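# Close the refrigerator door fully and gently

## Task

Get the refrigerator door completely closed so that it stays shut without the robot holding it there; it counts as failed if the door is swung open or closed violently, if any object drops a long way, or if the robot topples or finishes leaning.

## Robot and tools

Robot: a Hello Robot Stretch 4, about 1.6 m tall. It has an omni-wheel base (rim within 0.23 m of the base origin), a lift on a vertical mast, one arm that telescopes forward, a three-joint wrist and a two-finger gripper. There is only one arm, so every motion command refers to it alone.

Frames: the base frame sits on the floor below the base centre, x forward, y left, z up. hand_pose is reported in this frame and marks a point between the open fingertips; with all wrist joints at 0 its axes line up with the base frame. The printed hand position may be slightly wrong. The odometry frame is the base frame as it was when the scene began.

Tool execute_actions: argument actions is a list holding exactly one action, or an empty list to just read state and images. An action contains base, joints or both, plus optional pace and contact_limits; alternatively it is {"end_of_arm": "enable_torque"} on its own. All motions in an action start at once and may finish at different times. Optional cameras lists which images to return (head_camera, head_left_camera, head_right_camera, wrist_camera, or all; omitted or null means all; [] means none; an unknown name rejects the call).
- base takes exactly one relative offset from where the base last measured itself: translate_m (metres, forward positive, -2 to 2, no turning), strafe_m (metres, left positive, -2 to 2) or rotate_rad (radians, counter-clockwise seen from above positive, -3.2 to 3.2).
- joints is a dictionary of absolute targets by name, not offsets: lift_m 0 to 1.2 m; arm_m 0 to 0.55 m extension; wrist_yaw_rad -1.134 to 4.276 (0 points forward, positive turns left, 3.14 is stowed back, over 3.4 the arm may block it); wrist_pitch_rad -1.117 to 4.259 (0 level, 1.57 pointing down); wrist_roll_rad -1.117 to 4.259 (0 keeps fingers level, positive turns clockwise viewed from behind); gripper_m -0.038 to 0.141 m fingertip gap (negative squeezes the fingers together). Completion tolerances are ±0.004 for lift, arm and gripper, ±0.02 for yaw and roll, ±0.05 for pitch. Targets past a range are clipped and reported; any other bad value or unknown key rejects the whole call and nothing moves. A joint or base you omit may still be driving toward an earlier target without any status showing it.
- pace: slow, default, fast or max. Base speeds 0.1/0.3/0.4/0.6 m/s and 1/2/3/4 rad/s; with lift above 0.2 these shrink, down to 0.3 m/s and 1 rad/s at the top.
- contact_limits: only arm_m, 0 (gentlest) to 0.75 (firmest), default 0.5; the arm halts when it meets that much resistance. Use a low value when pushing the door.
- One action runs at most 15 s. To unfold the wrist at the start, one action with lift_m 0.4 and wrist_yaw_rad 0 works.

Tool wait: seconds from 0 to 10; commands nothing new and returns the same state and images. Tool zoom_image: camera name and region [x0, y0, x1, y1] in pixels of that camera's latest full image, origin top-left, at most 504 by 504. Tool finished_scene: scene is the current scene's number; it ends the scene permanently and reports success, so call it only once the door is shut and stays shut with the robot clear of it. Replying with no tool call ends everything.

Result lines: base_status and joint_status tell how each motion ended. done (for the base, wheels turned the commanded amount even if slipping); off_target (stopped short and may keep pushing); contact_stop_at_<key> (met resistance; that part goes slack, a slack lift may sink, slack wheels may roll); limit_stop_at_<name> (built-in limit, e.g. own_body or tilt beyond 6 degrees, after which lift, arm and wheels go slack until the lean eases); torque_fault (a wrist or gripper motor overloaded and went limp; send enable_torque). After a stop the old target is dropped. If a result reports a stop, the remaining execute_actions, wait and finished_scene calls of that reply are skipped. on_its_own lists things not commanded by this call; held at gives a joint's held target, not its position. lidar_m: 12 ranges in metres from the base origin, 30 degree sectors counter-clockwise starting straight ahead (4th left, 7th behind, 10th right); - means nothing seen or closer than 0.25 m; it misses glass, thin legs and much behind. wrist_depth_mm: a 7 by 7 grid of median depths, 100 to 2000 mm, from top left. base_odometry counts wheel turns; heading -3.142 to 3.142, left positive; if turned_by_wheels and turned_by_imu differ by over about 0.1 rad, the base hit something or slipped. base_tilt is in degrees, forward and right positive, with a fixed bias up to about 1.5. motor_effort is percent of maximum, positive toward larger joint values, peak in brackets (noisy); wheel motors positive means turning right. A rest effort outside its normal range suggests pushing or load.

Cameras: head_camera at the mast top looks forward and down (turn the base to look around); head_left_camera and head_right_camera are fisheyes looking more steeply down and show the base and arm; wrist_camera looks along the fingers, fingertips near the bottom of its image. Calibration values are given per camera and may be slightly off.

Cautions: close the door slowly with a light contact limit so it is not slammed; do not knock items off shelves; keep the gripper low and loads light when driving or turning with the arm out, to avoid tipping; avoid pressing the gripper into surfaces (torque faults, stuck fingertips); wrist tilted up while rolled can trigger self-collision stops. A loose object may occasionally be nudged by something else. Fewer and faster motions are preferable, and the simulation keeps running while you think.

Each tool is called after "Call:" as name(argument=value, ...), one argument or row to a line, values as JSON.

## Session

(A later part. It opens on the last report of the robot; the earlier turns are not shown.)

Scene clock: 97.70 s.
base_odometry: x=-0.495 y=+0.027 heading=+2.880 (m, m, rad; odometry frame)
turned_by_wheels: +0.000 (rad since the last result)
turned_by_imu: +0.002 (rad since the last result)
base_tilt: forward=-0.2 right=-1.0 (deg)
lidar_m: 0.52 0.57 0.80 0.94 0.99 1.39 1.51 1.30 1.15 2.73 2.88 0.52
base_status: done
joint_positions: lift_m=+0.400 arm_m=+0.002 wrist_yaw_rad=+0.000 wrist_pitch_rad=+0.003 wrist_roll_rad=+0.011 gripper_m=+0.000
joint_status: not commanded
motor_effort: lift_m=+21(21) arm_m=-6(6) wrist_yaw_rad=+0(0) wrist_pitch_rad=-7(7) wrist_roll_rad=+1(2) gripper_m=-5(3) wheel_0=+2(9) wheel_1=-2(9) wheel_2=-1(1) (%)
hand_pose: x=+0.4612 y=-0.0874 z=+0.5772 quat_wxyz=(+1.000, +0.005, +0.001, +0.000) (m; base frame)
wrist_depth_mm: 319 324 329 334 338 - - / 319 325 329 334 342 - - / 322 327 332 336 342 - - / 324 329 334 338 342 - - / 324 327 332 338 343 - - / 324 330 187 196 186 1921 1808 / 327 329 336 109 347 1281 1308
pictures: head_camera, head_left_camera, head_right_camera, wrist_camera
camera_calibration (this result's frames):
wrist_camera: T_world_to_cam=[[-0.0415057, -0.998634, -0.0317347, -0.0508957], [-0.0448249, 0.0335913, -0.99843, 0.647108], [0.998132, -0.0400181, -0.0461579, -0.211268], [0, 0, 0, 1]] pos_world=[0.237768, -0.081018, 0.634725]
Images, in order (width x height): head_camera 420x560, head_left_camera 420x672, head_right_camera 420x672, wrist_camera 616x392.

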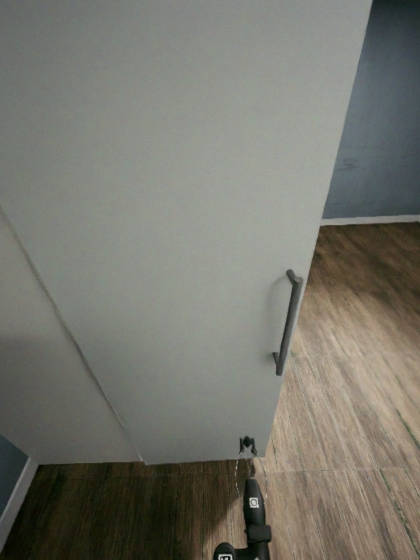

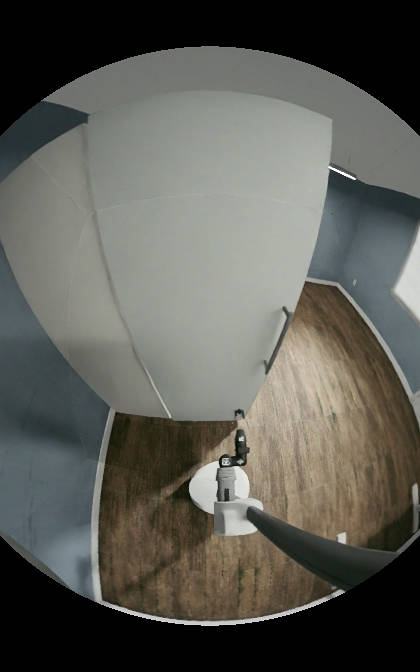

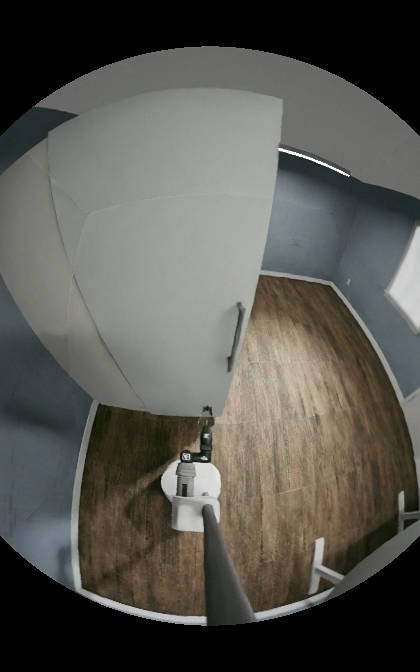

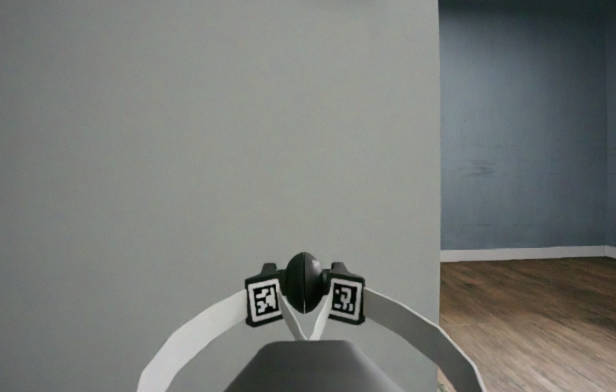

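Call:
execute_actions(
  actions=[
    {"base":{"strafe_m":0.12}},
  ],
  cameras=[],
)

Call:
execute_actions(
  actions=[
    {"base":{"translate_m":0.4},"pace":"slow"},
  ],
)

Scene clock: 102.77 s.
base_odometry: x=-0.526 y=-0.089 heading=+2.880 (m, m, rad; odometry frame)
turned_by_wheels: +0.000 (rad since the last result)
turned_by_imu: +0.002 (rad since the last result)
base_tilt: forward=-0.1 right=-1.0 (deg)
lidar_m: 0.53 0.56 0.83 0.81 0.86 1.21 1.50 1.45 1.25 2.86 3.01 0.57
base_status: done
joint_positions: lift_m=+0.400 arm_m=+0.002 wrist_yaw_rad=+0.000 wrist_pitch_rad=+0.003 wrist_roll_rad=+0.011 gripper_m=+0.000
joint_status: not commanded
motor_effort: lift_m=+21(21) arm_m=-6(6) wrist_yaw_rad=+0(0) wrist_pitch_rad=-7(8) wrist_roll_rad=+1(2) gripper_m=-1(7) wheel_0=+2(5) wheel_1=-2(8) wheel_2=-1(1) (%)
hand_pose: x=+0.4612 y=-0.0874 z=+0.5772 quat_wxyz=(+1.000, +0.005, +0.001, +0.000) (m; base frame)
wrist_depth_mm: 317 322 327 330 334 342 - / 317 322 327 332 336 343 - / 317 324 327 332 338 345 - / 320 324 330 336 340 345 - / 322 327 330 336 342 349 - / 322 327 187 196 186 351 1708 / 324 327 334 108 345 351 1182
pictures: none
No camera images: the call's "cameras" was empty. Leave "cameras" out to get every camera's image.

Scene clock: 108.03 s.
base_odometry: x=-0.913 y=+0.014 heading=+2.880 (m, m, rad; odometry frame)
turned_by_wheels: +0.000 (rad since the last result)
turned_by_imu: +0.002 (rad since the last result)
base_tilt: forward=-0.1 right=-1.0 (deg)
lidar_m: 0.47 0.28 0.28 0.71 0.87 1.22 1.91 1.50 1.57 2.86 2.98 1.39
base_status: done
joint_positions: lift_m=+0.400 arm_m=+0.001 wrist_yaw_rad=+0.000 wrist_pitch_rad=+0.002 wrist_roll_rad=+0.011 gripper_m=+0.000
joint_status: not commanded
motor_effort: lift_m=+21(21) arm_m=-1(6) wrist_yaw_rad=+1(15) wrist_pitch_rad=-5(6) wrist_roll_rad=+1(1) gripper_m=-3(5) wheel_0=+2(2) wheel_1=+1(5) wheel_2=-1(10) (%)
hand_pose: x=+0.4603 y=-0.0875 z=+0.5774 quat_wxyz=(+1.000, +0.005, +0.001, +0.000) (m; base frame)
wrist_depth_mm: 303 389 - - - - - / 304 397 - - - - - / 300 394 - - - - - / 300 397 - - - - - / 300 397 - - - - - / 306 394 187 195 186 1863 1863 / 303 357 1281 109 1281 1255 1308
pictures: head_camera, head_left_camera, head_right_camera, wrist_camera
camera_calibration (this result's frames):
wrist_camera: T_world_to_cam=[[-0.0418283, -0.99862, -0.0317681, -0.0508597], [-0.0440071, 0.0336065, -0.998466, 0.646946], [0.998155, -0.0403661, -0.045352, -0.210809], [0, 0, 0, 1]] pos_world=[0.236762, -0.0810406, 0.634777]
Images, in order (width x height): head_camera 420x560, head_left_camera 420x672, head_right_camera 420x672, wrist_camera 616x392.

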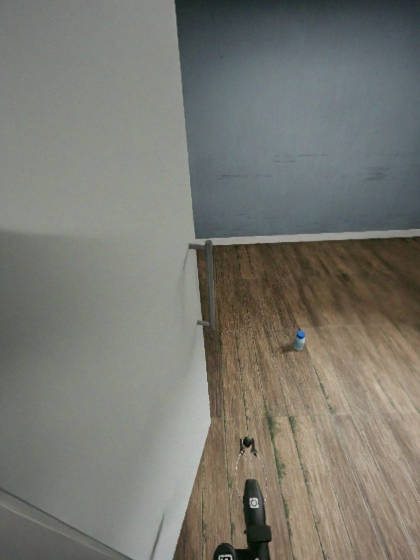

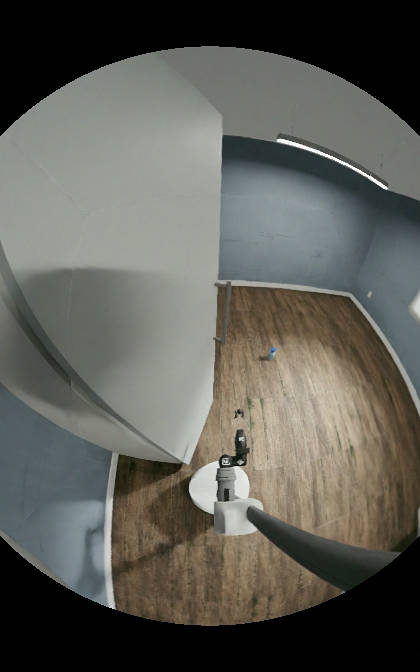

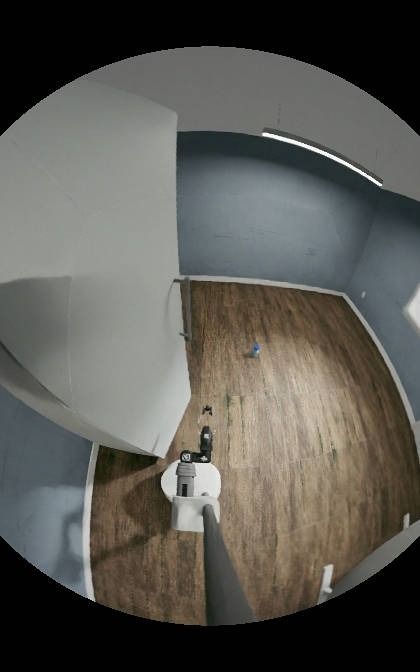

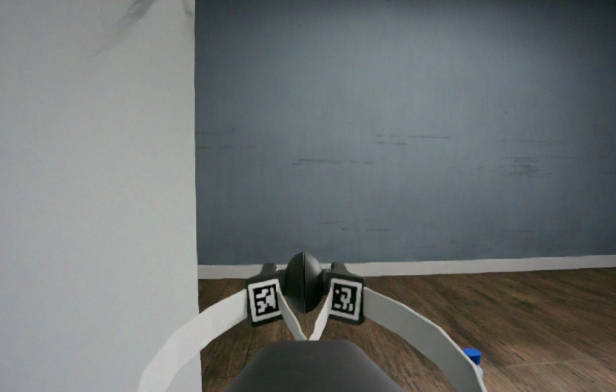

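Call:
execute_actions(
  actions=[
    {"base":{"strafe_m":-0.35}},
  ],
  cameras=[],
)

Call:
execute_actions(
  actions=[
    {"base":{"translate_m":0.45}},
  ],
  cameras=[],
)

Call:
execute_actions(
  actions=[
    {"base":{"rotate_rad":1.6}},
  ],
)

Scene clock: 113.23 s.
base_odometry: x=-0.822 y=+0.353 heading=+2.880 (m, m, rad; odometry frame)
turned_by_wheels: +0.000 (rad since the last result)
turned_by_imu: +0.002 (rad since the last result)
base_tilt: forward=+0.0 right=-0.9 (deg)
lidar_m: 1.29 0.80 0.59 0.72 1.23 1.72 1.92 1.27 1.62 2.52 2.62 2.91
base_status: done
joint_positions: lift_m=+0.400 arm_m=+0.001 wrist_yaw_rad=+0.000 wrist_pitch_rad=+0.002 wrist_roll_rad=+0.011 gripper_m=+0.000
joint_status: not commanded
motor_effort: lift_m=+21(21) arm_m=-1(1) wrist_yaw_rad=+0(1) wrist_pitch_rad=-4(5) wrist_roll_rad=+1(2) gripper_m=-4(2) wheel_0=-1(10) wheel_1=+0(8) wheel_2=+1(1) (%)
hand_pose: x=+0.4603 y=-0.0875 z=+0.5774 quat_wxyz=(+1.000, +0.005, +0.001, +0.000) (m; base frame)
wrist_depth_mm: 1983 - - - - - - / - - - - - - - / 1983 - - - - - - / 1983 - - - - - - / 1921 - - - - - - / 1808 1983 188 195 186 1921 1808 / 1366 1336 1336 109 1336 1281 1308
pictures: none
No camera images: the call's "cameras" was empty. Leave "cameras" out to get every camera's image.

Scene clock: 116.23 s.
base_odometry: x=-1.257 y=+0.469 heading=+2.880 (m, m, rad; odometry frame)
turned_by_wheels: +0.000 (rad since the last result)
turned_by_imu: +0.002 (rad since the last result)
base_tilt: forward=-0.1 right=-1.0 (deg)
lidar_m: 2.37 1.66 0.56 0.54 0.58 1.71 2.36 1.69 2.33 2.51 2.63 0.82
base_status: done
joint_positions: lift_m=+0.400 arm_m=+0.001 wrist_yaw_rad=+0.000 wrist_pitch_rad=+0.002 wrist_roll_rad=+0.011 gripper_m=+0.000
joint_status: not commanded
motor_effort: lift_m=+21(21) arm_m=-1(1) wrist_yaw_rad=+0(0) wrist_pitch_rad=-6(5) wrist_roll_rad=+2(2) gripper_m=+1(4) wheel_0=+1(3) wheel_1=+0(4) wheel_2=+0(9) (%)
hand_pose: x=+0.4603 y=-0.0875 z=+0.5774 quat_wxyz=(+1.000, +0.005, +0.001, +0.000) (m; base frame)
wrist_depth_mm: 1983 - - - - - - / 1921 - - - - - - / 1983 - - - - - - / 1921 - - - - - - / 1921 - - - - - - / 1756 1983 188 196 186 1983 1863 / 1366 1336 1336 109 1308 1281 1308
pictures: none
No camera images: the call's "cameras" was empty. Leave "cameras" out to get every camera's image.

Scene clock: 118.30 s.
base_odometry: x=-1.257 y=+0.469 heading=-1.803 (m, m, rad; odometry frame)
turned_by_wheels: +1.600 (rad since the last result)
turned_by_imu: +1.569 (rad since the last result)
base_tilt: forward=-0.1 right=-0.9 (deg)
lidar_m: 0.54 0.57 1.73 2.30 1.72 2.31 2.56 2.70 0.81 2.35 1.65 0.56
base_status: done
joint_positions: lift_m=+0.400 arm_m=+0.001 wrist_yaw_rad=+0.000 wrist_pitch_rad=+0.002 wrist_roll_rad=+0.011 gripper_m=+0.000
joint_status: not commanded
motor_effort: lift_m=+21(21) arm_m=-1(1) wrist_yaw_rad=+0(0) wrist_pitch_rad=-5(6) wrist_roll_rad=+3(2) gripper_m=-2(7) wheel_0=-1(8) wheel_1=-1(6) wheel_2=+1(7) (%)
hand_pose: x=+0.4603 y=-0.0874 z=+0.5774 quat_wxyz=(+1.000, +0.005, +0.001, +0.000) (m; base frame)
wrist_depth_mm: 334 332 334 336 338 340 338 / 334 336 338 338 340 340 342 / 336 336 338 338 340 342 343 / 338 340 340 340 342 342 345 / 338 340 340 340 343 343 345 / 340 342 188 196 185 345 347 / 342 342 347 108 345 347 347
pictures: head_camera, head_left_camera, head_right_camera, wrist_camera
camera_calibration (this result's frames):
wrist_camera: T_world_to_cam=[[-0.0414216, -0.998637, -0.0317641, -0.0509315], [-0.0441374, 0.0335892, -0.998461, 0.646973], [0.998166, -0.0399558, -0.0454686, -0.210748], [0, 0, 0, 1]] pos_world=[0.236808, -0.0810139, 0.634776]
Images, in order (width x height): head_camera 420x560, head_left_camera 420x672, head_right_camera 420x672, wrist_camera 616x392.

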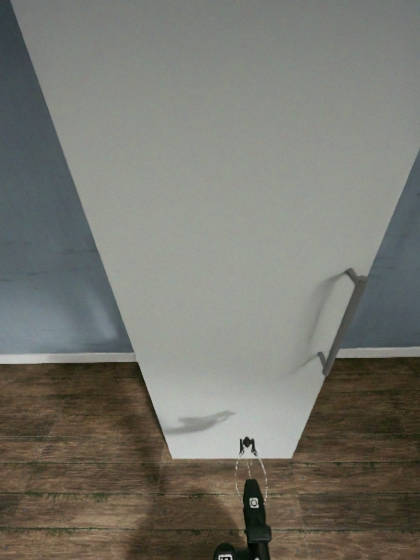

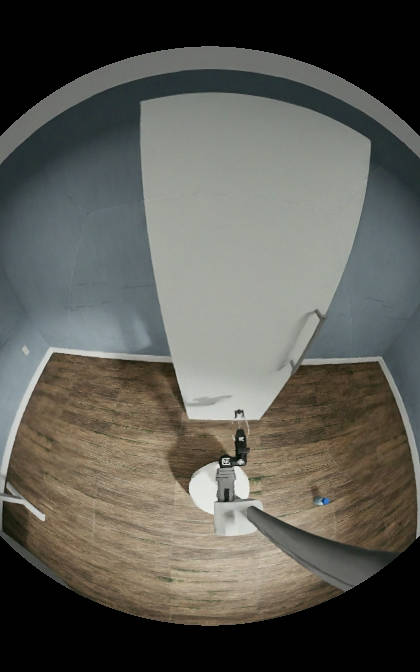

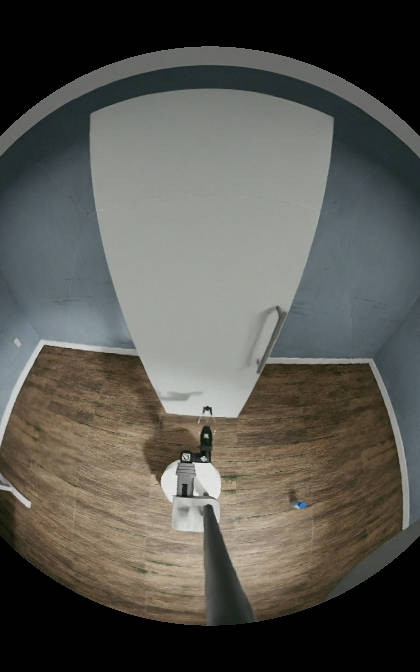

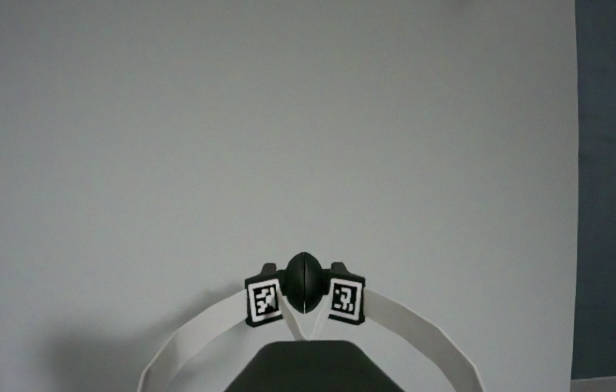

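The door looks nearly or fully shut, so a gentle push will confirm it.

Call:
execute_actions(
  actions=[
    {"joints":{"arm_m":0.16},"pace":"slow","contact_limits":{"arm_m":0.25}},
  ],
  cameras=[],
)

Call:
execute_actions(
  actions=[
    {"joints":{"arm_m":0.0}},
  ],
)

Scene clock: 122.80 s.
base_odometry: x=-1.257 y=+0.469 heading=-1.803 (m, m, rad; odometry frame)
turned_by_wheels: +0.000 (rad since the last result)
turned_by_imu: +0.001 (rad since the last result)
base_tilt: forward=-0.1 right=-0.9 (deg)
lidar_m: 0.54 0.58 1.77 2.31 1.71 2.32 2.55 2.68 0.84 2.36 1.65 0.55
base_status: not commanded
joint_positions: lift_m=+0.400 arm_m=+0.106 wrist_yaw_rad=-0.003 wrist_pitch_rad=+0.001 wrist_roll_rad=+0.011 gripper_m=+0.000
joint_status: arm_m contact_stop (moved +0.105 of +0.159)
on_its_own: arm_m is slack since a contact_stop (your +0.160 is given up)
motor_effort: lift_m=+21(21) arm_m=+0(21) wrist_yaw_rad=+9(44) wrist_pitch_rad=-3(5) wrist_roll_rad=+1(2) gripper_m=-2(2) wheel_0=+1(2) wheel_1=-1(1) wheel_2=-4(11) (%)
contact_limits: arm_m 0.25
hand_pose: x=+0.5650 y=-0.0883 z=+0.5776 quat_wxyz=(+1.000, +0.005, +0.001, -0.002) (m; base frame)
wrist_depth_mm: 230 232 233 233 235 235 236 / 231 232 233 233 236 236 237 / 234 234 234 236 236 236 237 / 234 235 235 236 237 238 239 / 236 236 236 237 238 239 239 / 236 237 189 202 187 241 242 / 236 237 238 109 240 243 243
pictures: none
No camera images: the call's "cameras" was empty. Leave "cameras" out to get every camera's image.

not run: a stop came earlier in this reply.

Call:
execute_actions(
  actions=[
    {"joints":{"arm_m":0.0}},
  ],
  cameras=["head_left_camera"],
)

Call:
finished_scene(
  scene=1,
)

Scene clock: 128.13 s.
base_odometry: x=-1.257 y=+0.469 heading=-1.803 (m, m, rad; odometry frame)
turned_by_wheels: +0.000 (rad since the last result)
turned_by_imu: +0.002 (rad since the last result)
base_tilt: forward=+0.0 right=-1.0 (deg)
lidar_m: 0.54 0.56 1.75 2.31 1.71 2.33 2.56 2.66 0.83 2.34 1.63 0.55
base_status: not commanded
joint_positions: lift_m=+0.400 arm_m=+0.002 wrist_yaw_rad=+0.000 wrist_pitch_rad=+0.002 wrist_roll_rad=+0.011 gripper_m=+0.000
joint_status: all done
motor_effort: lift_m=+21(21) arm_m=-6(6) wrist_yaw_rad=+0(8) wrist_pitch_rad=-5(6) wrist_roll_rad=+2(2) gripper_m=-4(3) wheel_0=+0(1) wheel_1=-1(1) wheel_2=-1(3) (%)
hand_pose: x=+0.4612 y=-0.0874 z=+0.5774 quat_wxyz=(+1.000, +0.005, +0.001, +0.000) (m; base frame)
wrist_depth_mm: 332 334 332 334 336 336 342 / 334 334 338 336 338 340 340 / 336 338 336 338 338 340 343 / 336 338 340 340 340 342 343 / 340 340 340 340 343 343 345 / 342 342 189 196 186 343 345 / 342 342 343 108 347 347 349
pictures: head_left_camera
Images, in order (width x height): head_left_camera 420x672.

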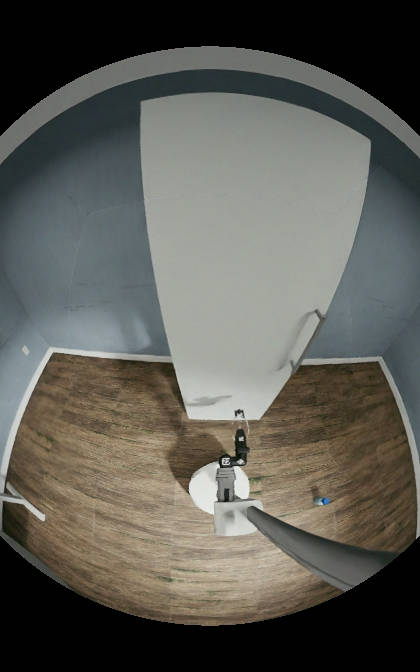

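The scene is finished: the task was done.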